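# Move desk cardboard box onto bookcase bottom shelf

## Task

Carry the cardboard box from the desk to the lowest shelf of the bookcase and set it down upright (not tilted) so the whole box sits within the rear half of that shelf. When you finish, both blue foam blocks must also be resting on that shelf. The robot must not fall over or finish leaning, or the task fails. Anything held in place only by the robot at the end does not count.

## Robot and tools

Robot: TidyBot++, a single mobile base (0.54 m long, 0.50 m wide, 0.38 m tall) on four driven casters, carrying one seven-joint arm that ends in a two-finger gripper. The shoulder sits 0.12 m ahead of the base centre, 0.68 m up. Cameras: base_camera (fixed on the base, looking forward) and wrist_camera (a fisheye that looks wherever the hand points).

Frames: the base frame has its origin on the floor beneath the base centre, x ahead, y to the left, z up. hand_pose is reported in this frame and marks the point between the finger pads; its z axis runs out along the fingers and the fingers close along its y axis. The odometry frame is the base frame as it was when the scene began. base_odometry heading is positive leftward, within -3.142 to 3.142; it counts wheel rotation, so slip shows up as travel, and drift of a few cm and several degrees builds up over many moves. base_tilt is in degrees, with forward and right lean positive.

execute_actions: argument "actions" is a list holding one action or nothing (empty just reports state and images). An action may contain "base", "joints", optional "speeds"; the parts start at once. "base" holds exactly one relative move from where the base last measured itself: translate_m (metres, forward +, -2 to 2), strafe_m (metres, left +, -2 to 2) or rotate_rad (radians, counter-clockwise seen from above +, -6.3 to 6.3). "joints" holds absolute targets keyed by name, in radians: joint_1_rad (any angle; turns the whole arm about vertical, clockwise from above positive, opposite to rotate_rad), joint_2_rad shoulder -2.249 to 2.249, joint_3_rad any angle, joint_4_rad elbow -2.579 to 2.579, joint_5_rad any angle, joint_6_rad wrist -2.099 to 2.099, joint_7_rad any angle (hand down: + is counter-clockwise from above; at 1.57 fingers open left/right), plus gripper_pos from 0 (open, ~85 mm gap) to 1 (shut); gap is roughly 85*(1-gripper_pos) mm. Unlimited joints take the short way round, so turn in steps under half a revolution. "speeds" caps top speed for this action only: translate_m and strafe_m 0.05 to 0.5 m/s, rotate_rad 0.1 to 1.57 rad/s (defaults are the maxima). A base move that would exceed 8.667 s, or any action over 15 s, is refused. Unknown keys or out-of-range values cause refusal with no motion. "cameras" picks images: base_camera, wrist_camera, all; omitted means all, [] means none. Joints or base left out of an action may still be driving toward older targets.

wait: "seconds" 0 to 10; commands nothing new and returns state and images. zoom_image: "camera" plus "region" [x0, y0, x1, y1] in pixels of that camera's latest full image, top-left origin, at most 504 by 504. base_camera is 644x364, wrist_camera 644x476. read_manual: only returns licence texts. finished_scene: pass "scene" (its number); it ends the scene for good, so the goal must already hold stably.

Arm geometry (joint_1_rad 0, joint_3_rad 3.14, joint_5_rad 0, roughly the start): the arm stays in the vertical plane along base x. Segment tilts from vertical, forward positive: upper arm (0.42 m) = joint_2_rad; forearm (0.31 m) = joint_2_rad - joint_4_rad; hand (0.31 m to the hand point) = that minus joint_6_rad. Reach ahead of and height above the shoulder are the sums of length*sin and length*cos. With the hand pointing down it reaches at most about 0.94 m above the floor, and only near the base. Folded at start, the hand juts up to 0.08 m beyond the base front and the elbow reaches 1.15 m high. Closed fingertips extend ~20 mm past the hand point.

Result lines: base_status and joint_status report how each commanded motion ended. "done" on the base only means the wheels turned the commanded amount; a blocked base may say "done" well short. "off_target": stopped away from target, maybe still pushing. Gripper "done" at 1 means empty grasp; "off_target" means an object stopped the fingers. "joint command not followed" with "cause:" means a self-collision check withheld all arm targets (the gripper still moves); those targets may be retried later. No check keeps the arm off the base; "ARM HIT" means a hard hit on the base or arm. on_its_own lists motion not commanded by this call. motor_effort is percent of max, bracketed value the peak, with offsets and noise. Motor temperatures are listed per arm joint; MOTOR HOT from 60 °C, and at 75 °C an OVER-TEMPERATURE FAULT lets the arm sink, with joints showing "limit_stop_at_motor_heat" (resend targets). Holding loads heats motors even while you think.

Accuracy: friction leaves joints slightly off target; correct by sending last command plus (wanted - read). Trust images over hand_pose. A held object makes the arm sag; never command a loaded joint to its current reading.

Avoid: driving while the arm is snagged on something about 0.8 m or higher (tipping risk); shoving hard sideways with a raised hand; torque faults (joints 1-4 limit 104.5 N m, warning 56.7; joints 5-7 limit 51.3, warning 29.4), which freeze the arm 10 s and skip the rest of the call while the base keeps going; dropping, slamming or knocking things over. Loose objects may occasionally get nudged by outside forces. The simulation runs while you compose replies, holding your last command.

Each tool is called after ">>>" as name(argument=value, ...), one argument or row to a line, values as JSON.

## Session

>>> execute_actions(
  actions=[],
)

Scene clock: 0.00 s.
Motor temperatures (°C, as the motors report them): [35 31 34 35 41 39 40]
base_odometry: x=+0.000 y=+0.000 heading=+0.000 (m, m, rad; odometry frame)
base_tilt: forward=+0.1 right=+0.1 (deg)
base_status: not commanded
joint_positions: joint_1_rad=+0.060 joint_2_rad=-0.326 joint_3_rad=+3.143 joint_4_rad=-2.526 joint_5_rad=-0.029 joint_6_rad=-0.916 joint_7_rad=+1.606 gripper_pos=+0.000
joint_status: not commanded
motor_effort: joint_1_rad=+1 joint_2_rad=-1 joint_3_rad=+2 joint_4_rad=+14 joint_5_rad=+0 joint_6_rad=+0 joint_7_rad=+0 (%)
hand_pose: x=+0.2467 y=+0.0009 z=+0.5843 quat_wxyz=(-0.011, +1.000, -0.022, +0.013) (m; base frame)
pictures: base_camera, wrist_camera
Images, in order (width x height): base_camera 644x364, wrist_camera 644x476.

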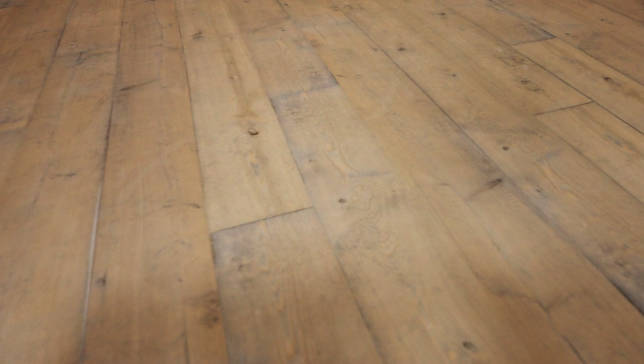

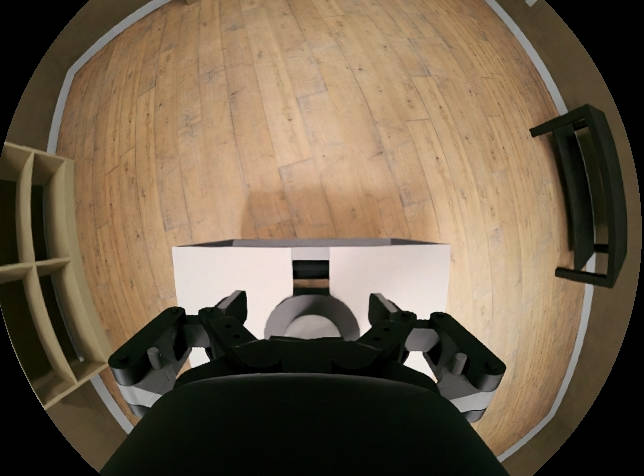

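>>> execute_actions(
  actions=[
    {"joints":{"joint_6_rad":0.3,"joint_1_rad":1.57}},
  ],
  cameras=["wrist_camera"],
)

>>> execute_actions(
  actions=[
    {"joints":{"joint_1_rad":-1.5}},
  ],
  cameras=["wrist_camera"],
)

Scene clock: 3.43 s.
Motor temperatures (°C, as the motors report them): [35 31 34 35 41 39 40]
base_odometry: x=+0.000 y=+0.000 heading=+0.000 (m, m, rad; odometry frame)
base_tilt: forward=+0.1 right=+0.2 (deg)
base_status: not commanded
joint_positions: joint_1_rad=+1.559 joint_2_rad=-0.326 joint_3_rad=+3.143 joint_4_rad=-2.526 joint_5_rad=-0.029 joint_6_rad=+0.277 joint_7_rad=+1.606 gripper_pos=+0.000
joint_status: all done
motor_effort: joint_1_rad=+1(1) joint_2_rad=-5(5) joint_3_rad=+2(3) joint_4_rad=+18(18) joint_5_rad=+0(1) joint_6_rad=+8(8) joint_7_rad=+0(0) (%)
hand_pose: x=+0.1221 y=-0.4115 z=+0.7880 quat_wxyz=(+0.406, +0.583, -0.577, +0.403) (m; base frame)
pictures: wrist_camera
Images, in order (width x height): wrist_camera 644x476.

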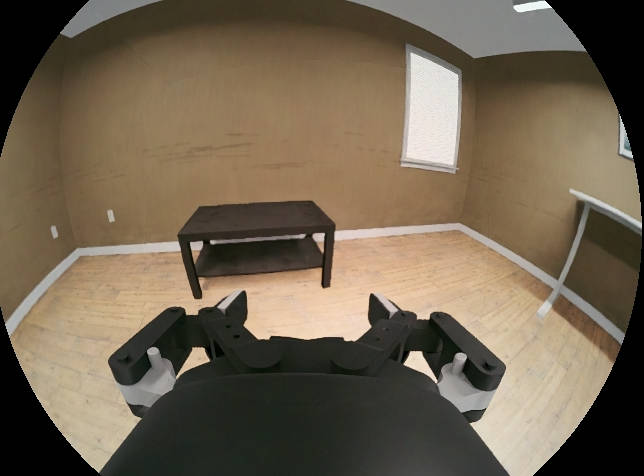

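Scene clock: 7.30 s.
Motor temperatures (°C, as the motors report them): [35 31 34 35 41 39 40]
base_odometry: x=+0.000 y=+0.000 heading=+0.000 (m, m, rad; odometry frame)
base_tilt: forward=+0.1 right=+0.1 (deg)
base_status: not commanded
joint_positions: joint_1_rad=-1.489 joint_2_rad=-0.326 joint_3_rad=+3.143 joint_4_rad=-2.526 joint_5_rad=-0.029 joint_6_rad=+0.277 joint_7_rad=+1.606 gripper_pos=+0.000
joint_status: all done
motor_effort: joint_1_rad=+1(0) joint_2_rad=-5(5) joint_3_rad=+2(2) joint_4_rad=+18(18) joint_5_rad=-1(0) joint_6_rad=+8(8) joint_7_rad=+1(1) (%)
hand_pose: x=+0.1540 y=+0.4101 z=+0.7880 quat_wxyz=(-0.384, +0.603, +0.556, +0.424) (m; base frame)
pictures: wrist_camera
Images, in order (width x height): wrist_camera 644x476.

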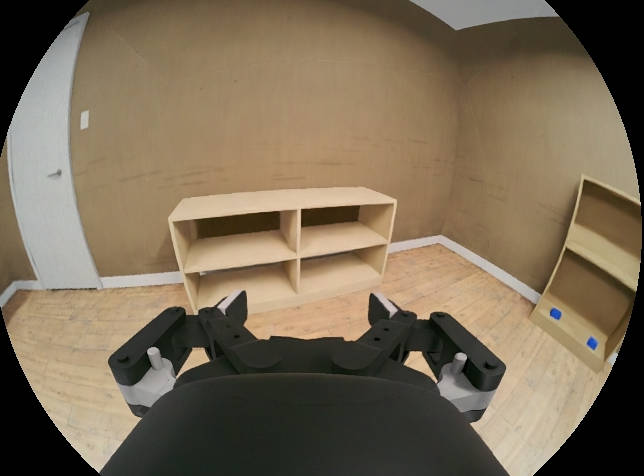

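>>> execute_actions(
  actions=[
    {"joints":{"joint_1_rad":-0.4}},
  ],
  cameras=["wrist_camera"],
)

>>> execute_actions(
  actions=[
    {"joints":{"joint_1_rad":2.6}},
  ],
  cameras=["wrist_camera"],
)

Scene clock: 10.07 s.
Motor temperatures (°C, as the motors report them): [35 31 34 35 41 39 40]
base_odometry: x=+0.000 y=+0.000 heading=+0.000 (m, m, rad; odometry frame)
base_tilt: forward=+0.1 right=+0.1 (deg)
base_status: not commanded
joint_positions: joint_1_rad=-0.411 joint_2_rad=-0.326 joint_3_rad=+3.143 joint_4_rad=-2.526 joint_5_rad=-0.029 joint_6_rad=+0.277 joint_7_rad=+1.606 gripper_pos=+0.000
joint_status: all done
motor_effort: joint_1_rad=+1(1) joint_2_rad=-6(6) joint_3_rad=+1(2) joint_4_rad=+18(18) joint_5_rad=+0(1) joint_6_rad=+8(8) joint_7_rad=+0(1) (%)
hand_pose: x=+0.4970 y=+0.1628 z=+0.7880 quat_wxyz=(-0.112, +0.803, +0.167, +0.561) (m; base frame)
pictures: wrist_camera
Images, in order (width x height): wrist_camera 644x476.

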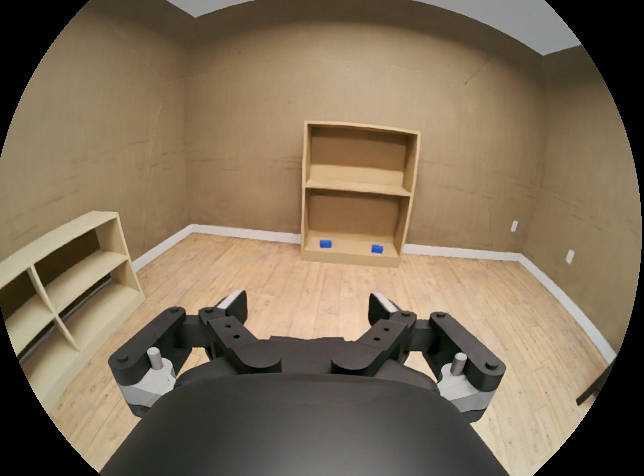

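Scene clock: 13.90 s.
Motor temperatures (°C, as the motors report them): [35 31 34 35 41 39 40]
base_odometry: x=+0.000 y=+0.000 heading=+0.000 (m, m, rad; odometry frame)
base_tilt: forward=+0.1 right=+0.1 (deg)
base_status: not commanded
joint_positions: joint_1_rad=+2.589 joint_2_rad=-0.326 joint_3_rad=+3.143 joint_4_rad=-2.526 joint_5_rad=-0.029 joint_6_rad=+0.277 joint_7_rad=+1.606 gripper_pos=+0.000
joint_status: all done
motor_effort: joint_1_rad=+1(0) joint_2_rad=-5(6) joint_3_rad=+2(2) joint_4_rad=+18(18) joint_5_rad=-1(0) joint_6_rad=+8(9) joint_7_rad=+0(0) (%)
hand_pose: x=-0.2322 y=-0.2146 z=+0.7880 quat_wxyz=(+0.552, +0.223, -0.789, +0.151) (m; base frame)
pictures: wrist_camera
Images, in order (width x height): wrist_camera 644x476.

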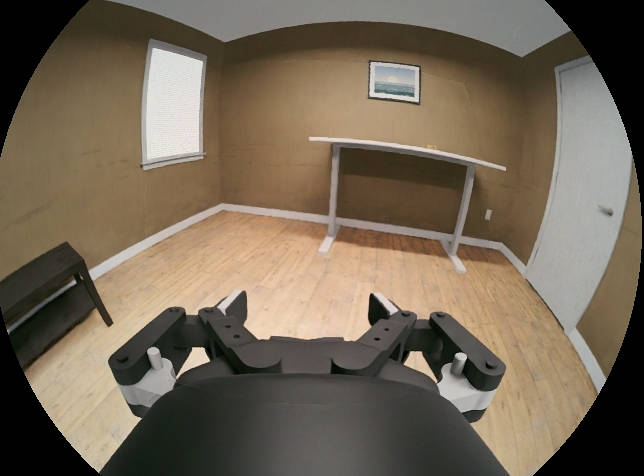

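>>> execute_actions(
  actions=[
    {"base":{"rotate_rad":-2.9},"joints":{"joint_1_rad":0,"joint_2_rad":0.0,"joint_4_rad":-0.9,"joint_6_rad":-0.9}},
  ],
)

Scene clock: 18.20 s.
Motor temperatures (°C, as the motors report them): [35 31 34 35 41 39 40]
base_odometry: x=+0.000 y=+0.000 heading=-2.898 (m, m, rad; odometry frame)
base_tilt: forward=+0.1 right=+0.1 (deg)
base_status: done
joint_positions: joint_1_rad=+0.007 joint_2_rad=-0.023 joint_3_rad=+3.143 joint_4_rad=-0.916 joint_5_rad=-0.029 joint_6_rad=-0.875 joint_7_rad=+1.606 gripper_pos=+0.000
joint_status: all done
motor_effort: joint_1_rad=+1(2) joint_2_rad=-15(16) joint_3_rad=+1(3) joint_4_rad=+18(22) joint_5_rad=-1(1) joint_6_rad=+8(9) joint_7_rad=+0(1) (%)
hand_pose: x=+0.6595 y=+0.0039 z=+1.2387 quat_wxyz=(-0.001, +0.773, +0.010, +0.634) (m; base frame)
pictures: base_camera, wrist_camera
Images, in order (width x height): base_camera 644x364, wrist_camera 644x476.

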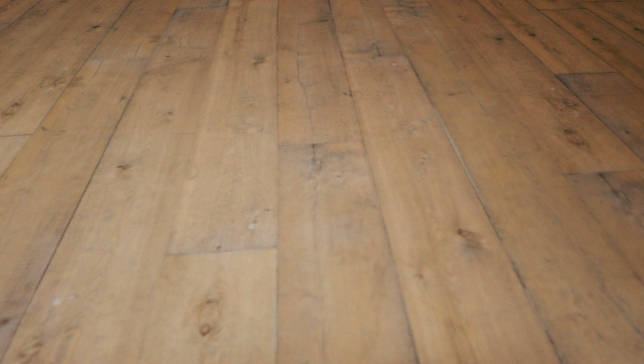

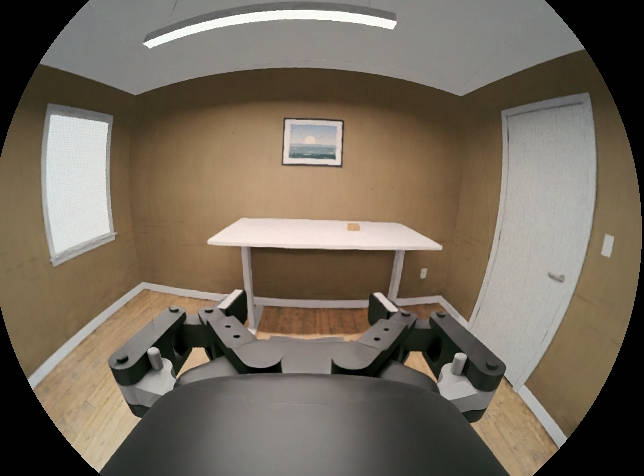

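>>> execute_actions(
  actions=[
    {"base":{"strafe_m":-0.2}},
  ],
  cameras=[],
)

>>> execute_actions(
  actions=[
    {"base":{"translate_m":0.6}},
  ],
  cameras=["wrist_camera"],
)

Scene clock: 20.53 s.
Motor temperatures (°C, as the motors report them): [35 31 34 35 41 39 40]
base_odometry: x=-0.048 y=+0.194 heading=-2.899 (m, m, rad; odometry frame)
base_tilt: forward=+0.1 right=+0.2 (deg)
base_status: done
joint_positions: joint_1_rad=+0.005 joint_2_rad=-0.021 joint_3_rad=+3.144 joint_4_rad=-0.916 joint_5_rad=-0.029 joint_6_rad=-0.875 joint_7_rad=+1.606 gripper_pos=+0.000
joint_status: not commanded
motor_effort: joint_1_rad=+0(2) joint_2_rad=-16(16) joint_3_rad=+1(1) joint_4_rad=+18(18) joint_5_rad=-1(2) joint_6_rad=+9(9) joint_7_rad=-1(0) (%)
hand_pose: x=+0.6603 y=+0.0046 z=+1.2377 quat_wxyz=(-0.002, +0.774, +0.011, +0.633) (m; base frame)
pictures: none
No camera images: the call's "cameras" was empty. Leave "cameras" out to get every camera's image.

Scene clock: 23.07 s.
Motor temperatures (°C, as the motors report them): [35 31 34 35 41 39 40]
base_odometry: x=-0.631 y=+0.050 heading=-2.900 (m, m, rad; odometry frame)
base_tilt: forward=+0.1 right=+0.1 (deg)
base_status: done
joint_positions: joint_1_rad=+0.005 joint_2_rad=-0.003 joint_3_rad=+3.144 joint_4_rad=-0.913 joint_5_rad=-0.029 joint_6_rad=-0.879 joint_7_rad=+1.606 gripper_pos=+0.000
joint_status: not commanded
motor_effort: joint_1_rad=+1(1) joint_2_rad=-14(19) joint_3_rad=+2(0) joint_4_rad=+18(20) joint_5_rad=-1(1) joint_6_rad=+8(9) joint_7_rad=+1(0) (%)
hand_pose: x=+0.6699 y=+0.0046 z=+1.2281 quat_wxyz=(-0.002, +0.780, +0.011, +0.626) (m; base frame)
pictures: wrist_camera
Images, in order (width x height): wrist_camera 644x476.

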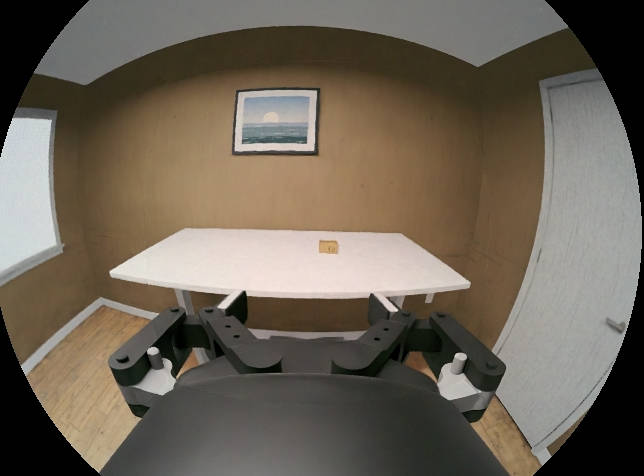

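>>> execute_actions(
  actions=[
    {"base":{"translate_m":0.65}},
  ],
  cameras=["wrist_camera"],
)

>>> zoom_image(
  camera="wrist_camera",
  region=[240,180,420,320],
)

Scene clock: 26.53 s.
Motor temperatures (°C, as the motors report them): [35 31 34 35 41 39 40]
base_odometry: x=-1.262 y=-0.105 heading=-2.900 (m, m, rad; odometry frame)
base_tilt: forward=+0.1 right=+0.1 (deg)
base_status: done
joint_positions: joint_1_rad=+0.005 joint_2_rad=+0.000 joint_3_rad=+3.144 joint_4_rad=-0.911 joint_5_rad=-0.029 joint_6_rad=-0.881 joint_7_rad=+1.606 gripper_pos=+0.000
joint_status: not commanded
motor_effort: joint_1_rad=+1(1) joint_2_rad=-18(20) joint_3_rad=+1(0) joint_4_rad=+19(20) joint_5_rad=+0(1) joint_6_rad=+9(9) joint_7_rad=-1(0) (%)
hand_pose: x=+0.6709 y=+0.0046 z=+1.2272 quat_wxyz=(-0.002, +0.781, +0.011, +0.625) (m; base frame)
pictures: wrist_camera
Images, in order (width x height): wrist_camera 644x476.

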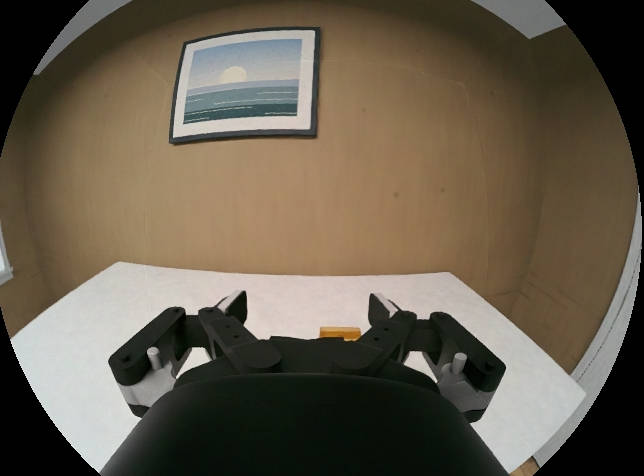

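Region (240, 180, 420, 320) of wrist_camera's 644x476 image, scaled by 2.800.

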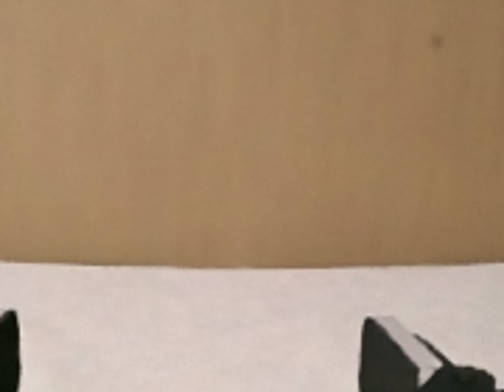

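>>> execute_actions(
  actions=[
    {"joints":{"joint_6_rad":-1.4}},
  ],
)

Scene clock: 27.77 s.
Motor temperatures (°C, as the motors report them): [35 31 34 35 41 39 40]
base_odometry: x=-1.262 y=-0.105 heading=-2.900 (m, m, rad; odometry frame)
base_tilt: forward=+0.1 right=+0.1 (deg)
base_status: not commanded
joint_positions: joint_1_rad=+0.005 joint_2_rad=+0.000 joint_3_rad=+3.144 joint_4_rad=-0.909 joint_5_rad=-0.029 joint_6_rad=-1.398 joint_7_rad=+1.606 gripper_pos=+0.000
joint_status: all done
motor_effort: joint_1_rad=+1(1) joint_2_rad=-15(17) joint_3_rad=+2(1) joint_4_rad=+17(19) joint_5_rad=-1(1) joint_6_rad=+7(7) joint_7_rad=+0(0) (%)
hand_pose: x=+0.5975 y=+0.0071 z=+1.0873 quat_wxyz=(-0.006, +0.914, +0.016, +0.406) (m; base frame)
pictures: base_camera, wrist_camera
Images, in order (width x height): base_camera 644x364, wrist_camera 644x476.

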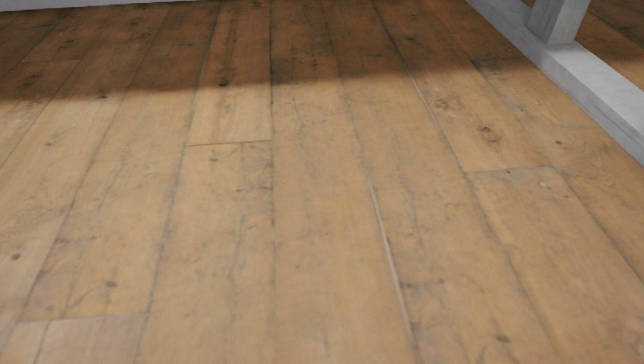

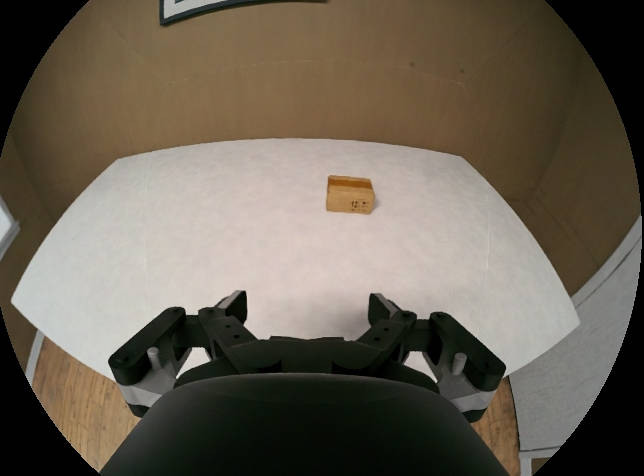

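>>> execute_actions(
  actions=[
    {"base":{"strafe_m":-0.058},"joints":{"joint_4_rad":-1.07,"joint_6_rad":-1.23}},
  ],
  cameras=[],
)

>>> execute_actions(
  actions=[
    {"base":{"translate_m":0.1},"speeds":{"translate_m":0.1}},
  ],
  cameras=["wrist_camera"],
)

Scene clock: 29.93 s.
Motor temperatures (°C, as the motors report them): [35 31 34 35 41 39 40]
base_odometry: x=-1.276 y=-0.049 heading=-2.900 (m, m, rad; odometry frame)
base_tilt: forward=+0.1 right=+0.2 (deg)
base_status: done
joint_positions: joint_1_rad=+0.004 joint_2_rad=-0.001 joint_3_rad=+3.144 joint_4_rad=-1.058 joint_5_rad=-0.029 joint_6_rad=-1.254 joint_7_rad=+1.606 gripper_pos=+0.000
joint_status: all done
motor_effort: joint_1_rad=+1(3) joint_2_rad=-16(18) joint_3_rad=+2(4) joint_4_rad=+18(19) joint_5_rad=+0(1) joint_6_rad=+7(7) joint_7_rad=+0(1) (%)
hand_pose: x=+0.6222 y=+0.0066 z=+1.0470 quat_wxyz=(-0.006, +0.915, +0.014, +0.403) (m; base frame)
pictures: none
No camera images: the call's "cameras" was empty. Leave "cameras" out to get every camera's image.

Scene clock: 31.43 s.
Motor temperatures (°C, as the motors report them): [35 31 34 35 41 39 40]
base_odometry: x=-1.374 y=-0.072 heading=-2.900 (m, m, rad; odometry frame)
base_tilt: forward=+0.1 right=+0.1 (deg)
base_status: done
joint_positions: joint_1_rad=+0.004 joint_2_rad=+0.000 joint_3_rad=+3.144 joint_4_rad=-1.059 joint_5_rad=-0.029 joint_6_rad=-1.252 joint_7_rad=+1.606 gripper_pos=+0.000
joint_status: not commanded
motor_effort: joint_1_rad=+1(2) joint_2_rad=-15(20) joint_3_rad=+2(3) joint_4_rad=+18(20) joint_5_rad=+0(1) joint_6_rad=+7(8) joint_7_rad=+0(2) (%)
hand_pose: x=+0.6227 y=+0.0066 z=+1.0469 quat_wxyz=(-0.006, +0.915, +0.014, +0.404) (m; base frame)
pictures: wrist_camera
Images, in order (width x height): wrist_camera 644x476.

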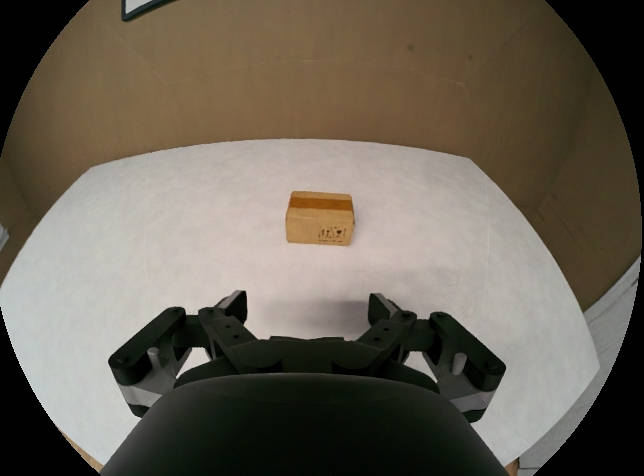

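>>> execute_actions(
  actions=[
    {"base":{"translate_m":0.07},"speeds":{"translate_m":0.1},"joints":{"joint_1_rad":0.025}},
  ],
  cameras=["wrist_camera"],
)

Scene clock: 33.07 s.
Motor temperatures (°C, as the motors report them): [35 31 34 35 41 39 40]
base_odometry: x=-1.442 y=-0.089 heading=-2.900 (m, m, rad; odometry frame)
base_tilt: forward=+0.1 right=+0.1 (deg)
base_status: done
joint_positions: joint_1_rad=+0.020 joint_2_rad=+0.000 joint_3_rad=+3.144 joint_4_rad=-1.059 joint_5_rad=-0.029 joint_6_rad=-1.252 joint_7_rad=+1.606 gripper_pos=+0.000
joint_status: all done
motor_effort: joint_1_rad=+1(3) joint_2_rad=-17(20) joint_3_rad=+1(3) joint_4_rad=+19(19) joint_5_rad=-1(1) joint_6_rad=+7(6) joint_7_rad=+0(1) (%)
hand_pose: x=+0.6231 y=-0.0011 z=+1.0467 quat_wxyz=(-0.003, +0.915, +0.007, +0.404) (m; base frame)
pictures: wrist_camera
Images, in order (width x height): wrist_camera 644x476.

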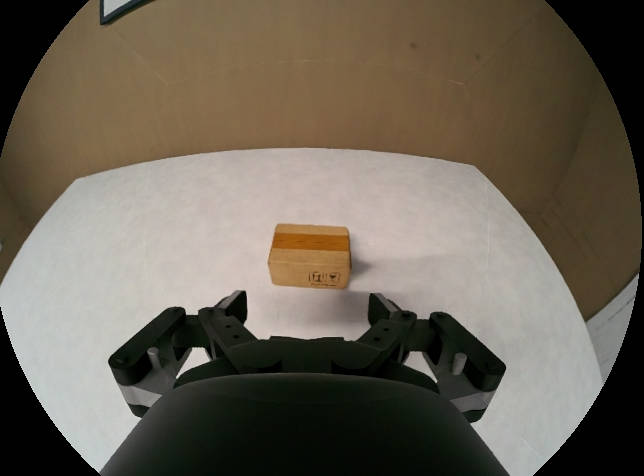

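>>> execute_actions(
  actions=[
    {"base":{"translate_m":0.055},"speeds":{"translate_m":0.1}},
  ],
  cameras=["wrist_camera"],
)

Scene clock: 34.43 s.
Motor temperatures (°C, as the motors report them): [35 31 34 35 41 39 40]
base_odometry: x=-1.496 y=-0.102 heading=-2.901 (m, m, rad; odometry frame)
base_tilt: forward=+0.1 right=+0.1 (deg)
base_status: done
joint_positions: joint_1_rad=+0.020 joint_2_rad=+0.001 joint_3_rad=+3.144 joint_4_rad=-1.059 joint_5_rad=-0.029 joint_6_rad=-1.251 joint_7_rad=+1.606 gripper_pos=+0.000
joint_status: not commanded
motor_effort: joint_1_rad=+1(1) joint_2_rad=-17(20) joint_3_rad=+2(0) joint_4_rad=+18(19) joint_5_rad=-1(2) joint_6_rad=+7(8) joint_7_rad=+0(0) (%)
hand_pose: x=+0.6234 y=-0.0011 z=+1.0464 quat_wxyz=(-0.003, +0.915, +0.007, +0.404) (m; base frame)
pictures: wrist_camera
Images, in order (width x height): wrist_camera 644x476.

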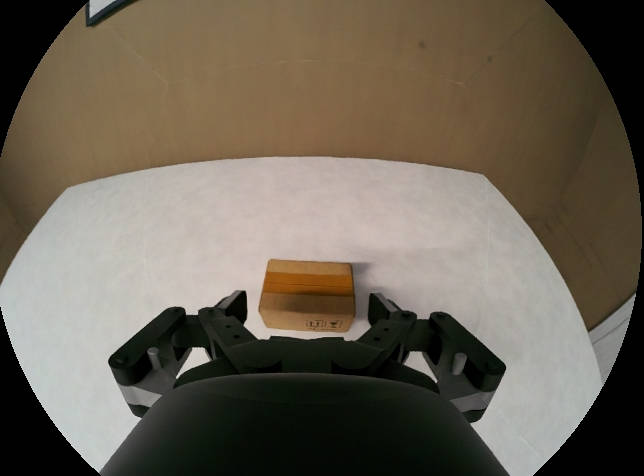

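A bit further and slightly down.

>>> execute_actions(
  actions=[
    {"base":{"translate_m":0.03},"speeds":{"translate_m":0.1},"joints":{"joint_4_rad":-1.11,"joint_6_rad":-1.19}},
  ],
  cameras=["wrist_camera"],
)

>>> execute_actions(
  actions=[
    {"joints":{"gripper_pos":1}},
  ],
  cameras=[],
)

>>> execute_actions(
  actions=[
    {"joints":{"joint_4_rad":-0.9,"joint_6_rad":-1.4}},
  ],
  cameras=["wrist_camera"],
)

Scene clock: 35.97 s.
Motor temperatures (°C, as the motors report them): [35 31 34 35 41 39 40]
base_odometry: x=-1.525 y=-0.109 heading=-2.901 (m, m, rad; odometry frame)
base_tilt: forward=+0.1 right=+0.1 (deg)
base_status: done
joint_positions: joint_1_rad=+0.020 joint_2_rad=+0.007 joint_3_rad=+3.144 joint_4_rad=-1.096 joint_5_rad=-0.029 joint_6_rad=-1.212 joint_7_rad=+1.606 gripper_pos=+0.000
joint_status: all done
motor_effort: joint_1_rad=+1(1) joint_2_rad=-18(21) joint_3_rad=+2(0) joint_4_rad=+19(20) joint_5_rad=-1(1) joint_6_rad=+6(7) joint_7_rad=-1(0) (%)
hand_pose: x=+0.6315 y=-0.0014 z=+1.0340 quat_wxyz=(-0.003, +0.915, +0.007, +0.402) (m; base frame)
pictures: wrist_camera
Images, in order (width x height): wrist_camera 644x476.

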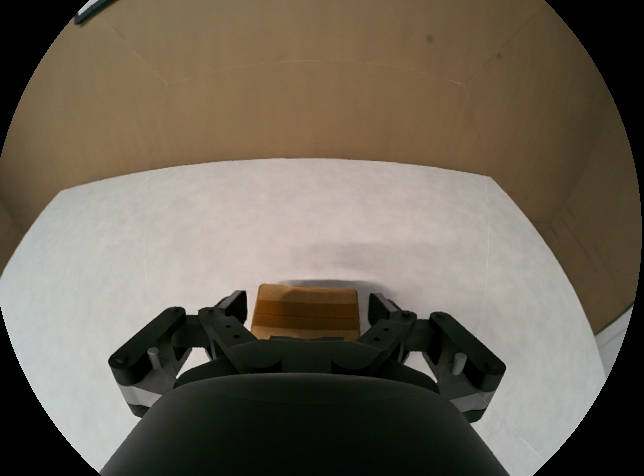

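Scene clock: 37.07 s.
Motor temperatures (°C, as the motors report them): [35 31 34 35 41 39 40]
base_odometry: x=-1.525 y=-0.109 heading=-2.901 (m, m, rad; odometry frame)
base_tilt: forward=+0.1 right=+0.2 (deg)
base_status: not commanded
joint_positions: joint_1_rad=+0.020 joint_2_rad=+0.007 joint_3_rad=+3.144 joint_4_rad=-1.096 joint_5_rad=-0.029 joint_6_rad=-1.212 joint_7_rad=+1.606 gripper_pos=+0.999
joint_status: all done
motor_effort: joint_1_rad=+1(0) joint_2_rad=-17(18) joint_3_rad=+2(1) joint_4_rad=+19(19) joint_5_rad=-1(1) joint_6_rad=+6(6) joint_7_rad=-1(1) (%)
hand_pose: x=+0.6315 y=-0.0014 z=+1.0340 quat_wxyz=(-0.003, +0.915, +0.007, +0.402) (m; base frame)
pictures: none
No camera images: the call's "cameras" was empty. Leave "cameras" out to get every camera's image.

Scene clock: 38.27 s.
Motor temperatures (°C, as the motors report them): [35 31 34 35 41 39 40]
base_odometry: x=-1.525 y=-0.109 heading=-2.901 (m, m, rad; odometry frame)
base_tilt: forward=+0.1 right=+0.1 (deg)
base_status: not commanded
joint_positions: joint_1_rad=+0.020 joint_2_rad=+0.006 joint_3_rad=+3.144 joint_4_rad=-0.912 joint_5_rad=-0.029 joint_6_rad=-1.376 joint_7_rad=+1.606 gripper_pos=+0.999
joint_status: all done
motor_effort: joint_1_rad=+1(1) joint_2_rad=-16(18) joint_3_rad=+2(2) joint_4_rad=+17(20) joint_5_rad=-1(1) joint_6_rad=+7(6) joint_7_rad=+0(1) (%)
hand_pose: x=+0.6045 y=-0.0004 z=+1.0876 quat_wxyz=(-0.003, +0.911, +0.009, +0.411) (m; base frame)
pictures: wrist_camera
Images, in order (width x height): wrist_camera 644x476.

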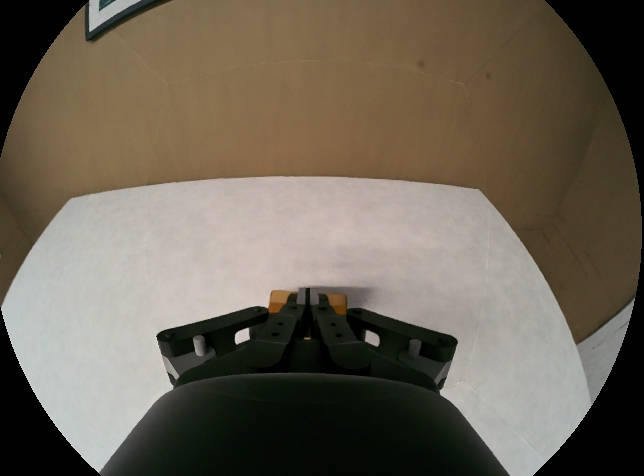

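>>> execute_actions(
  actions=[
    {"base":{"translate_m":-0.06},"joints":{"gripper_pos":0}},
  ],
  cameras=[],
)

>>> execute_actions(
  actions=[
    {"joints":{"joint_4_rad":-1.23,"joint_6_rad":-1.07}},
  ],
  cameras=["wrist_camera"],
)

Scene clock: 39.80 s.
Motor temperatures (°C, as the motors report them): [35 31 34 35 41 39 40]
base_odometry: x=-1.467 y=-0.095 heading=-2.901 (m, m, rad; odometry frame)
base_tilt: forward=+0.1 right=+0.1 (deg)
base_status: done
joint_positions: joint_1_rad=+0.020 joint_2_rad=-0.003 joint_3_rad=+3.144 joint_4_rad=-0.911 joint_5_rad=-0.029 joint_6_rad=-1.378 joint_7_rad=+1.606 gripper_pos=+0.000
joint_status: all done
motor_effort: joint_1_rad=+1(1) joint_2_rad=-15(21) joint_3_rad=+2(0) joint_4_rad=+17(19) joint_5_rad=+0(1) joint_6_rad=+7(7) joint_7_rad=+0(0) (%)
hand_pose: x=+0.6008 y=-0.0003 z=+1.0917 quat_wxyz=(-0.003, +0.910, +0.009, +0.415) (m; base frame)
pictures: none
No camera images: the call's "cameras" was empty. Leave "cameras" out to get every camera's image.

Scene clock: 41.23 s.
Motor temperatures (°C, as the motors report them): [35 31 34 35 41 39 40]
base_odometry: x=-1.467 y=-0.095 heading=-2.901 (m, m, rad; odometry frame)
base_tilt: forward=+0.1 right=+0.1 (deg)
base_status: not commanded
joint_positions: joint_1_rad=+0.020 joint_2_rad=-0.003 joint_3_rad=+3.144 joint_4_rad=-1.217 joint_5_rad=-0.029 joint_6_rad=-1.094 joint_7_rad=+1.606 gripper_pos=+0.000
joint_status: all done
motor_effort: joint_1_rad=+1(1) joint_2_rad=-17(18) joint_3_rad=+1(1) joint_4_rad=+19(20) joint_5_rad=+0(1) joint_6_rad=+6(6) joint_7_rad=+0(0) (%)
hand_pose: x=+0.6429 y=-0.0021 z=+1.0029 quat_wxyz=(-0.003, +0.914, +0.005, +0.405) (m; base frame)
pictures: wrist_camera
Images, in order (width x height): wrist_camera 644x476.

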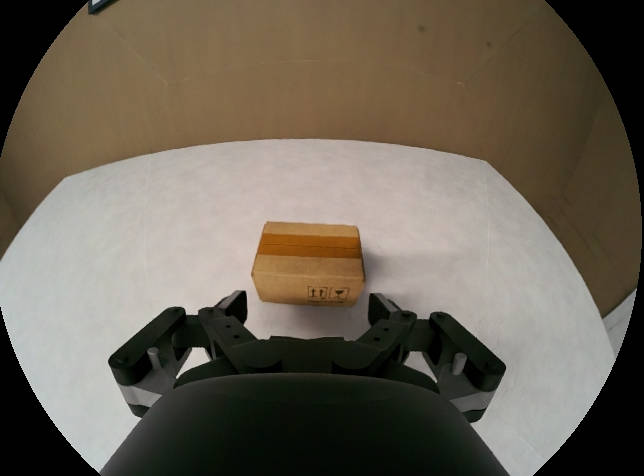

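>>> execute_actions(
  actions=[
    {"base":{"translate_m":0.055},"speeds":{"translate_m":0.05}},
  ],
  cameras=["wrist_camera"],
)

>>> execute_actions(
  actions=[
    {"joints":{"gripper_pos":1}},
  ],
  cameras=[],
)

>>> execute_actions(
  actions=[
    {"joints":{"joint_4_rad":-0.9,"joint_6_rad":-1.4}},
  ],
  cameras=["wrist_camera"],
)

Scene clock: 43.20 s.
Motor temperatures (°C, as the motors report them): [35 32 34 35 41 40 40]
base_odometry: x=-1.520 y=-0.108 heading=-2.901 (m, m, rad; odometry frame)
base_tilt: forward=+0.1 right=+0.2 (deg)
base_status: done
joint_positions: joint_1_rad=+0.020 joint_2_rad=-0.003 joint_3_rad=+3.144 joint_4_rad=-1.217 joint_5_rad=-0.029 joint_6_rad=-1.093 joint_7_rad=+1.606 gripper_pos=+0.000
joint_status: not commanded
motor_effort: joint_1_rad=+1(4) joint_2_rad=-18(20) joint_3_rad=+2(5) joint_4_rad=+20(20) joint_5_rad=-1(1) joint_6_rad=+6(7) joint_7_rad=+0(0) (%)
hand_pose: x=+0.6432 y=-0.0022 z=+1.0032 quat_wxyz=(-0.003, +0.914, +0.005, +0.405) (m; base frame)
pictures: wrist_camera
Images, in order (width x height): wrist_camera 644x476.

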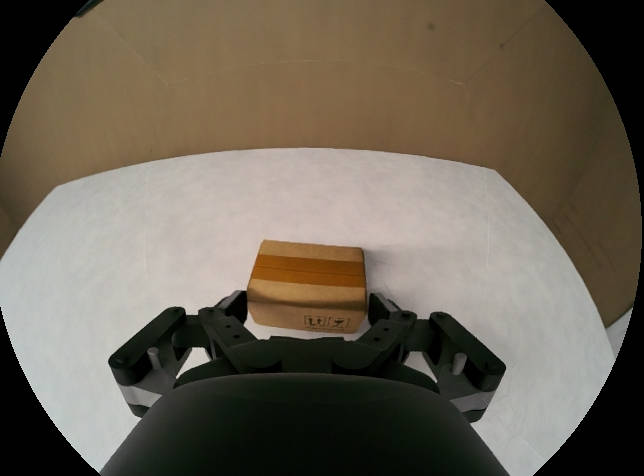

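Scene clock: 44.30 s.
Motor temperatures (°C, as the motors report them): [35 32 34 35 41 40 40]
base_odometry: x=-1.520 y=-0.108 heading=-2.901 (m, m, rad; odometry frame)
base_tilt: forward=+0.1 right=+0.1 (deg)
base_status: not commanded
joint_positions: joint_1_rad=+0.020 joint_2_rad=-0.003 joint_3_rad=+3.144 joint_4_rad=-1.217 joint_5_rad=-0.029 joint_6_rad=-1.092 joint_7_rad=+1.606 gripper_pos=+0.999
joint_status: all done
motor_effort: joint_1_rad=+1(0) joint_2_rad=-18(18) joint_3_rad=+1(1) joint_4_rad=+20(20) joint_5_rad=-1(1) joint_6_rad=+7(7) joint_7_rad=+0(0) (%)
hand_pose: x=+0.6433 y=-0.0022 z=+1.0033 quat_wxyz=(-0.003, +0.914, +0.005, +0.406) (m; base frame)
pictures: none
No camera images: the call's "cameras" was empty. Leave "cameras" out to get every camera's image.

Scene clock: 45.73 s.
Motor temperatures (°C, as the motors report them): [35 32 34 35 41 40 40]
base_odometry: x=-1.520 y=-0.108 heading=-2.901 (m, m, rad; odometry frame)
base_tilt: forward=+0.1 right=+0.1 (deg)
base_status: not commanded
joint_positions: joint_1_rad=+0.020 joint_2_rad=-0.003 joint_3_rad=+3.144 joint_4_rad=-0.913 joint_5_rad=-0.029 joint_6_rad=-1.376 joint_7_rad=+1.606 gripper_pos=+0.999
joint_status: all done
motor_effort: joint_1_rad=+1(1) joint_2_rad=-16(19) joint_3_rad=+2(1) joint_4_rad=+17(21) joint_5_rad=-1(1) joint_6_rad=+6(6) joint_7_rad=+0(0) (%)
hand_pose: x=+0.6011 y=-0.0004 z=+1.0911 quat_wxyz=(-0.002, +0.910, +0.009, +0.415) (m; base frame)
pictures: wrist_camera
Images, in order (width x height): wrist_camera 644x476.

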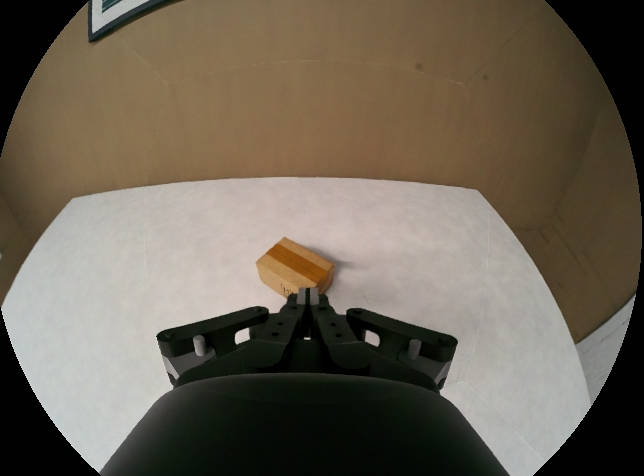

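>>> execute_actions(
  actions=[
    {"base":{"strafe_m":-0.08}},
  ],
  cameras=[],
)

>>> execute_actions(
  actions=[
    {"base":{"translate_m":0.03},"joints":{"joint_4_rad":-1.2,"joint_6_rad":-1.1}},
  ],
  cameras=["wrist_camera"],
)

>>> execute_actions(
  actions=[
    {"base":{"strafe_m":0.08},"speeds":{"strafe_m":0.05}},
  ],
  cameras=["wrist_camera"],
)

Scene clock: 48.17 s.
Motor temperatures (°C, as the motors report them): [35 32 34 35 41 40 40]
base_odometry: x=-1.540 y=-0.030 heading=-2.901 (m, m, rad; odometry frame)
base_tilt: forward=+0.1 right=+0.2 (deg)
base_status: done
joint_positions: joint_1_rad=+0.024 joint_2_rad=-0.003 joint_3_rad=+3.144 joint_4_rad=-0.913 joint_5_rad=-0.029 joint_6_rad=-1.377 joint_7_rad=+1.606 gripper_pos=+0.999
joint_status: not commanded
motor_effort: joint_1_rad=+0(4) joint_2_rad=-15(17) joint_3_rad=+1(4) joint_4_rad=+17(18) joint_5_rad=-1(2) joint_6_rad=+6(7) joint_7_rad=+0(0) (%)
hand_pose: x=+0.6009 y=-0.0026 z=+1.0910 quat_wxyz=(-0.002, +0.910, +0.007, +0.414) (m; base frame)
pictures: none
No camera images: the call's "cameras" was empty. Leave "cameras" out to get every camera's image.

Scene clock: 49.53 s.
Motor temperatures (°C, as the motors report them): [35 32 34 35 41 40 40]
base_odometry: x=-1.569 y=-0.037 heading=-2.901 (m, m, rad; odometry frame)
base_tilt: forward=+0.1 right=+0.1 (deg)
base_status: done
joint_positions: joint_1_rad=+0.024 joint_2_rad=-0.001 joint_3_rad=+3.144 joint_4_rad=-1.187 joint_5_rad=-0.029 joint_6_rad=-1.124 joint_7_rad=+1.606 gripper_pos=+0.999
joint_status: all done
motor_effort: joint_1_rad=+1(0) joint_2_rad=-17(19) joint_3_rad=+1(1) joint_4_rad=+19(21) joint_5_rad=-1(1) joint_6_rad=+7(8) joint_7_rad=-1(0) (%)
hand_pose: x=+0.6400 y=-0.0044 z=+1.0109 quat_wxyz=(-0.002, +0.915, +0.003, +0.404) (m; base frame)
pictures: wrist_camera
Images, in order (width x height): wrist_camera 644x476.

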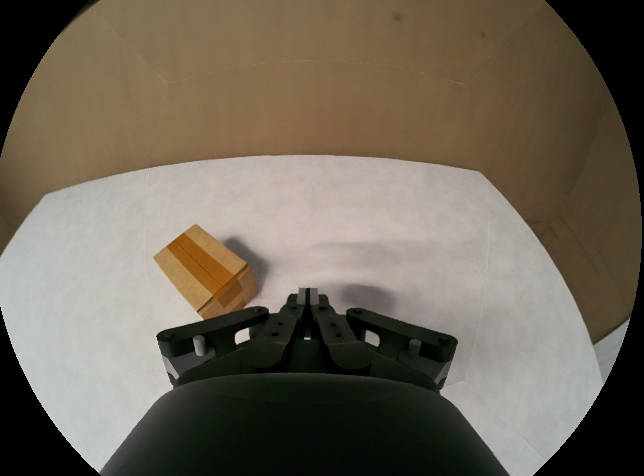

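Scene clock: 51.60 s.
Motor temperatures (°C, as the motors report them): [35 32 34 35 41 40 40]
base_odometry: x=-1.550 y=-0.115 heading=-2.901 (m, m, rad; odometry frame)
base_tilt: forward=+0.1 right=+0.1 (deg)
base_status: done
joint_positions: joint_1_rad=+0.025 joint_2_rad=-0.001 joint_3_rad=+3.144 joint_4_rad=-1.187 joint_5_rad=-0.029 joint_6_rad=-1.124 joint_7_rad=+1.606 gripper_pos=+0.999
joint_status: not commanded
motor_effort: joint_1_rad=+1(2) joint_2_rad=-17(19) joint_3_rad=+2(1) joint_4_rad=+19(20) joint_5_rad=-1(2) joint_6_rad=+7(7) joint_7_rad=-1(0) (%)
hand_pose: x=+0.6401 y=-0.0048 z=+1.0109 quat_wxyz=(-0.002, +0.915, +0.003, +0.404) (m; base frame)
pictures: wrist_camera
Images, in order (width x height): wrist_camera 644x476.

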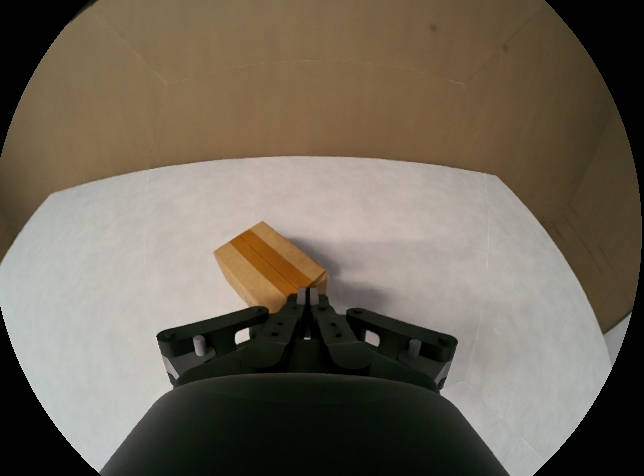

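>>> execute_actions(
  actions=[
    {"base":{"strafe_m":-0.07}},
  ],
  cameras=[],
)

>>> execute_actions(
  actions=[
    {"base":{"translate_m":0.05}},
  ],
  cameras=["wrist_camera"],
)

>>> execute_actions(
  actions=[
    {"base":{"strafe_m":0.09},"speeds":{"strafe_m":0.05}},
  ],
  cameras=["wrist_camera"],
)

Scene clock: 53.70 s.
Motor temperatures (°C, as the motors report them): [35 32 34 35 41 40 40]
base_odometry: x=-1.567 y=-0.047 heading=-2.901 (m, m, rad; odometry frame)
base_tilt: forward=+0.1 right=+0.1 (deg)
base_status: done
joint_positions: joint_1_rad=+0.027 joint_2_rad=-0.001 joint_3_rad=+3.144 joint_4_rad=-1.188 joint_5_rad=-0.029 joint_6_rad=-1.122 joint_7_rad=+1.606 gripper_pos=+0.999
joint_status: not commanded
motor_effort: joint_1_rad=+1(4) joint_2_rad=-17(21) joint_3_rad=+2(4) joint_4_rad=+19(21) joint_5_rad=-1(2) joint_6_rad=+6(7) joint_7_rad=+0(0) (%)
hand_pose: x=+0.6403 y=-0.0057 z=+1.0111 quat_wxyz=(-0.002, +0.914, +0.002, +0.405) (m; base frame)
pictures: none
No camera images: the call's "cameras" was empty. Leave "cameras" out to get every camera's image.

Scene clock: 54.67 s.
Motor temperatures (°C, as the motors report them): [35 32 34 35 41 40 40]
base_odometry: x=-1.616 y=-0.059 heading=-2.901 (m, m, rad; odometry frame)
base_tilt: forward=+0.1 right=+0.1 (deg)
base_status: done
joint_positions: joint_1_rad=+0.027 joint_2_rad=+0.004 joint_3_rad=+3.144 joint_4_rad=-1.188 joint_5_rad=-0.029 joint_6_rad=-1.121 joint_7_rad=+1.606 gripper_pos=+0.999
joint_status: not commanded
motor_effort: joint_1_rad=+1(2) joint_2_rad=-17(21) joint_3_rad=+2(3) joint_4_rad=+19(20) joint_5_rad=-1(1) joint_6_rad=+6(7) joint_7_rad=+1(1) (%)
hand_pose: x=+0.6423 y=-0.0058 z=+1.0082 quat_wxyz=(-0.002, +0.915, +0.002, +0.402) (m; base frame)
pictures: wrist_camera
Images, in order (width x height): wrist_camera 644x476.

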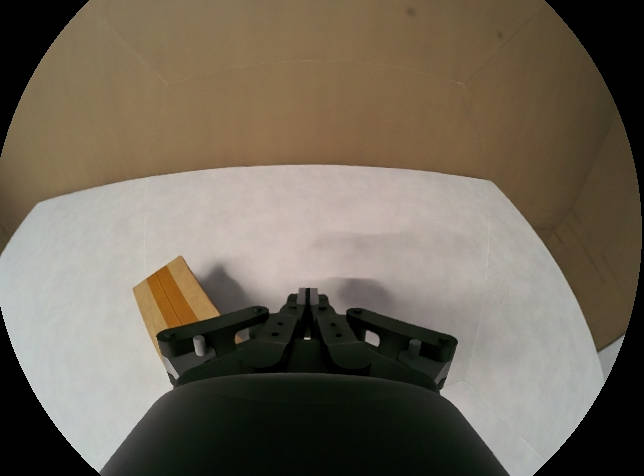

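Scene clock: 56.93 s.
Motor temperatures (°C, as the motors report them): [35 32 34 35 41 40 40]
base_odometry: x=-1.594 y=-0.147 heading=-2.901 (m, m, rad; odometry frame)
base_tilt: forward=+0.1 right=+0.1 (deg)
base_status: done
joint_positions: joint_1_rad=+0.027 joint_2_rad=+0.004 joint_3_rad=+3.144 joint_4_rad=-1.188 joint_5_rad=-0.029 joint_6_rad=-1.121 joint_7_rad=+1.606 gripper_pos=+0.999
joint_status: not commanded
motor_effort: joint_1_rad=+1(2) joint_2_rad=-17(19) joint_3_rad=+3(2) joint_4_rad=+19(20) joint_5_rad=-1(2) joint_6_rad=+6(7) joint_7_rad=+0(0) (%)
hand_pose: x=+0.6423 y=-0.0059 z=+1.0082 quat_wxyz=(-0.002, +0.915, +0.002, +0.402) (m; base frame)
pictures: wrist_camera
Images, in order (width x height): wrist_camera 644x476.

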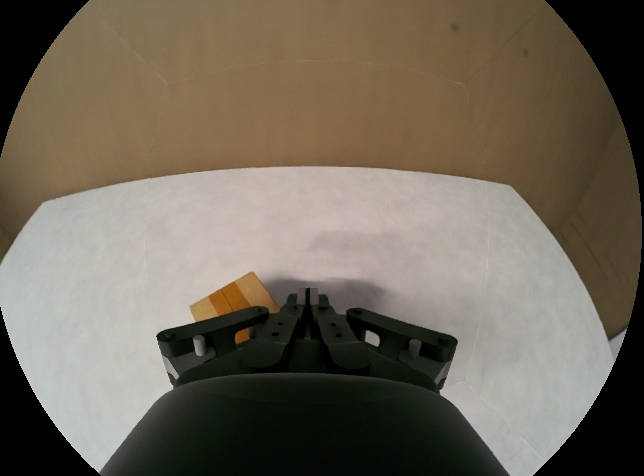

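Raise, open, back off and look.

>>> execute_actions(
  actions=[
    {"joints":{"joint_4_rad":-0.9,"joint_6_rad":-1.4}},
  ],
  cameras=[],
)

>>> execute_actions(
  actions=[
    {"base":{"translate_m":-0.15},"joints":{"gripper_pos":0}},
  ],
  cameras=["wrist_camera"],
)

Scene clock: 58.87 s.
Motor temperatures (°C, as the motors report them): [35 32 34 35 41 40 40]
base_odometry: x=-1.594 y=-0.147 heading=-2.901 (m, m, rad; odometry frame)
base_tilt: forward=+0.1 right=+0.1 (deg)
base_status: not commanded
joint_positions: joint_1_rad=+0.027 joint_2_rad=+0.004 joint_3_rad=+3.144 joint_4_rad=-0.913 joint_5_rad=-0.029 joint_6_rad=-1.376 joint_7_rad=+1.606 gripper_pos=+0.999
joint_status: all done
motor_effort: joint_1_rad=+1(1) joint_2_rad=-16(19) joint_3_rad=+2(1) joint_4_rad=+17(20) joint_5_rad=-1(1) joint_6_rad=+7(7) joint_7_rad=+1(0) (%)
hand_pose: x=+0.6039 y=-0.0041 z=+1.0878 quat_wxyz=(-0.001, +0.911, +0.006, +0.412) (m; base frame)
pictures: none
No camera images: the call's "cameras" was empty. Leave "cameras" out to get every camera's image.

Scene clock: 60.33 s.
Motor temperatures (°C, as the motors report them): [35 32 34 35 41 40 40]
base_odometry: x=-1.448 y=-0.111 heading=-2.901 (m, m, rad; odometry frame)
base_tilt: forward=+0.1 right=+0.1 (deg)
base_status: done
joint_positions: joint_1_rad=+0.027 joint_2_rad=-0.004 joint_3_rad=+3.144 joint_4_rad=-0.912 joint_5_rad=-0.029 joint_6_rad=-1.378 joint_7_rad=+1.606 gripper_pos=+0.000
joint_status: all done
motor_effort: joint_1_rad=+1(1) joint_2_rad=-14(20) joint_3_rad=+2(2) joint_4_rad=+17(19) joint_5_rad=-1(1) joint_6_rad=+7(7) joint_7_rad=+0(0) (%)
hand_pose: x=+0.6000 y=-0.0040 z=+1.0921 quat_wxyz=(-0.001, +0.910, +0.006, +0.415) (m; base frame)
pictures: wrist_camera
Images, in order (width x height): wrist_camera 644x476.

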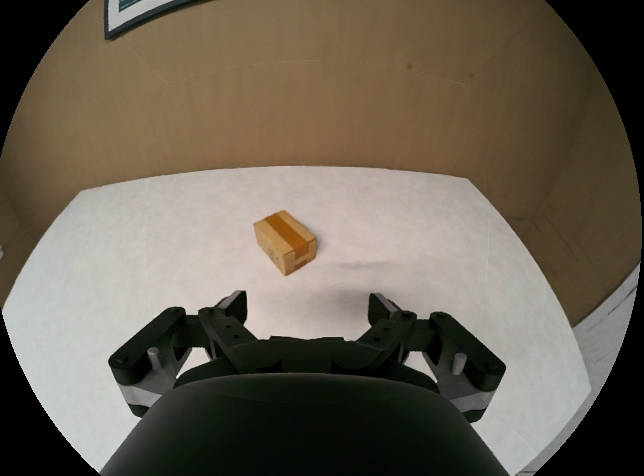

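>>> execute_actions(
  actions=[
    {"base":{"strafe_m":-0.11},"joints":{"joint_1_rad":-0.22,"joint_4_rad":-1.2,"joint_6_rad":-1.1}},
  ],
)

Scene clock: 62.63 s.
Motor temperatures (°C, as the motors report them): [35 32 34 35 41 40 40]
base_odometry: x=-1.474 y=-0.004 heading=-2.902 (m, m, rad; odometry frame)
base_tilt: forward=+0.1 right=+0.2 (deg)
base_status: done
joint_positions: joint_1_rad=-0.210 joint_2_rad=-0.004 joint_3_rad=+3.144 joint_4_rad=-1.187 joint_5_rad=-0.029 joint_6_rad=-1.124 joint_7_rad=+1.606 gripper_pos=+0.000
joint_status: all done
motor_effort: joint_1_rad=+1(2) joint_2_rad=-17(18) joint_3_rad=+1(1) joint_4_rad=+19(20) joint_5_rad=-1(2) joint_6_rad=+7(7) joint_7_rad=-1(1) (%)
hand_pose: x=+0.6257 y=+0.1165 z=+1.0125 quat_wxyz=(-0.050, +0.907, +0.110, +0.402) (m; base frame)
pictures: base_camera, wrist_camera
Images, in order (width x height): base_camera 644x364, wrist_camera 644x476.

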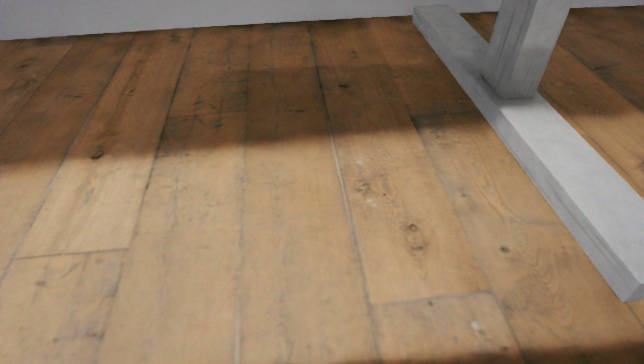

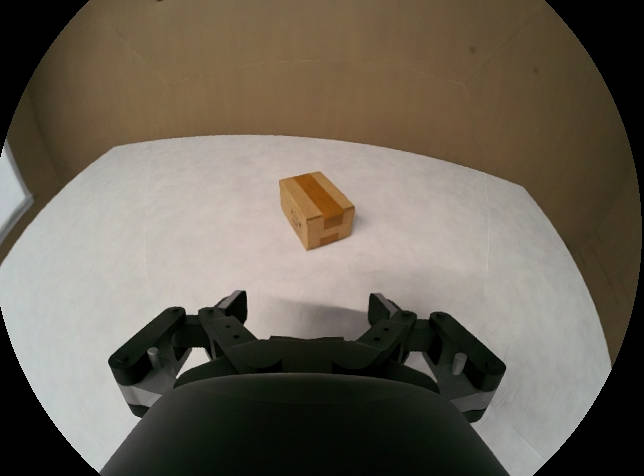

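>>> execute_actions(
  actions=[
    {"base":{"strafe_m":0.03}},
  ],
  cameras=[],
)

>>> execute_actions(
  actions=[
    {"base":{"translate_m":0.1},"speeds":{"translate_m":0.1}},
  ],
)

Scene clock: 64.63 s.
Motor temperatures (°C, as the motors report them): [35 32 34 35 41 40 40]
base_odometry: x=-1.467 y=-0.034 heading=-2.902 (m, m, rad; odometry frame)
base_tilt: forward=+0.1 right=+0.1 (deg)
base_status: done
joint_positions: joint_1_rad=-0.218 joint_2_rad=-0.004 joint_3_rad=+3.143 joint_4_rad=-1.188 joint_5_rad=-0.029 joint_6_rad=-1.124 joint_7_rad=+1.606 gripper_pos=+0.000
joint_status: not commanded
motor_effort: joint_1_rad=+1(2) joint_2_rad=-17(19) joint_3_rad=+2(1) joint_4_rad=+19(21) joint_5_rad=-1(2) joint_6_rad=+7(7) joint_7_rad=-1(0) (%)
hand_pose: x=+0.6246 y=+0.1214 z=+1.0125 quat_wxyz=(-0.052, +0.907, +0.114, +0.402) (m; base frame)
pictures: none
No camera images: the call's "cameras" was empty. Leave "cameras" out to get every camera's image.

Scene clock: 66.10 s.
Motor temperatures (°C, as the motors report them): [35 32 34 35 41 40 40]
base_odometry: x=-1.565 y=-0.057 heading=-2.902 (m, m, rad; odometry frame)
base_tilt: forward=+0.1 right=+0.1 (deg)
base_status: done
joint_positions: joint_1_rad=-0.218 joint_2_rad=-0.002 joint_3_rad=+3.143 joint_4_rad=-1.188 joint_5_rad=-0.029 joint_6_rad=-1.122 joint_7_rad=+1.606 gripper_pos=+0.000
joint_status: not commanded
motor_effort: joint_1_rad=+1(2) joint_2_rad=-18(21) joint_3_rad=+1(2) joint_4_rad=+19(21) joint_5_rad=-1(1) joint_6_rad=+7(6) joint_7_rad=+0(0) (%)
hand_pose: x=+0.6256 y=+0.1216 z=+1.0115 quat_wxyz=(-0.052, +0.907, +0.114, +0.402) (m; base frame)
pictures: base_camera, wrist_camera
Images, in order (width x height): base_camera 644x364, wrist_camera 644x476.

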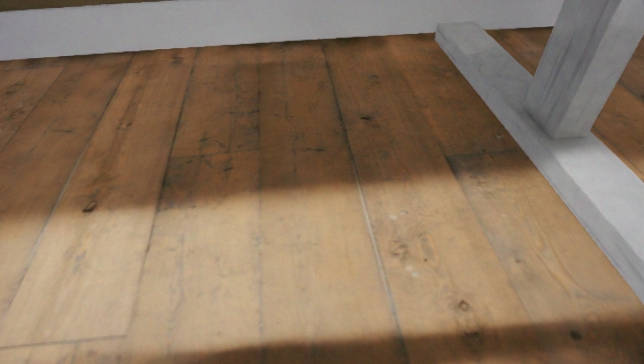

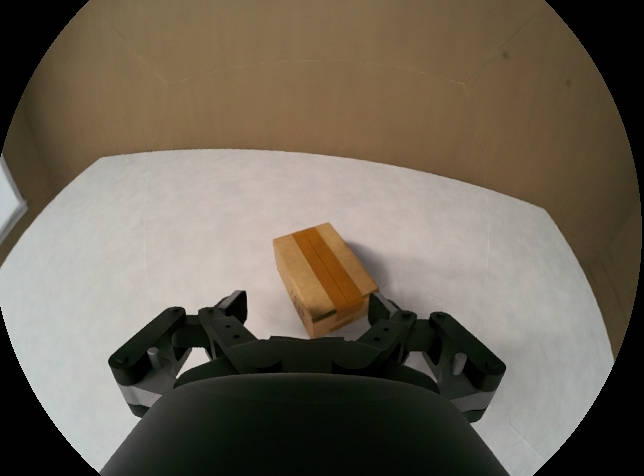

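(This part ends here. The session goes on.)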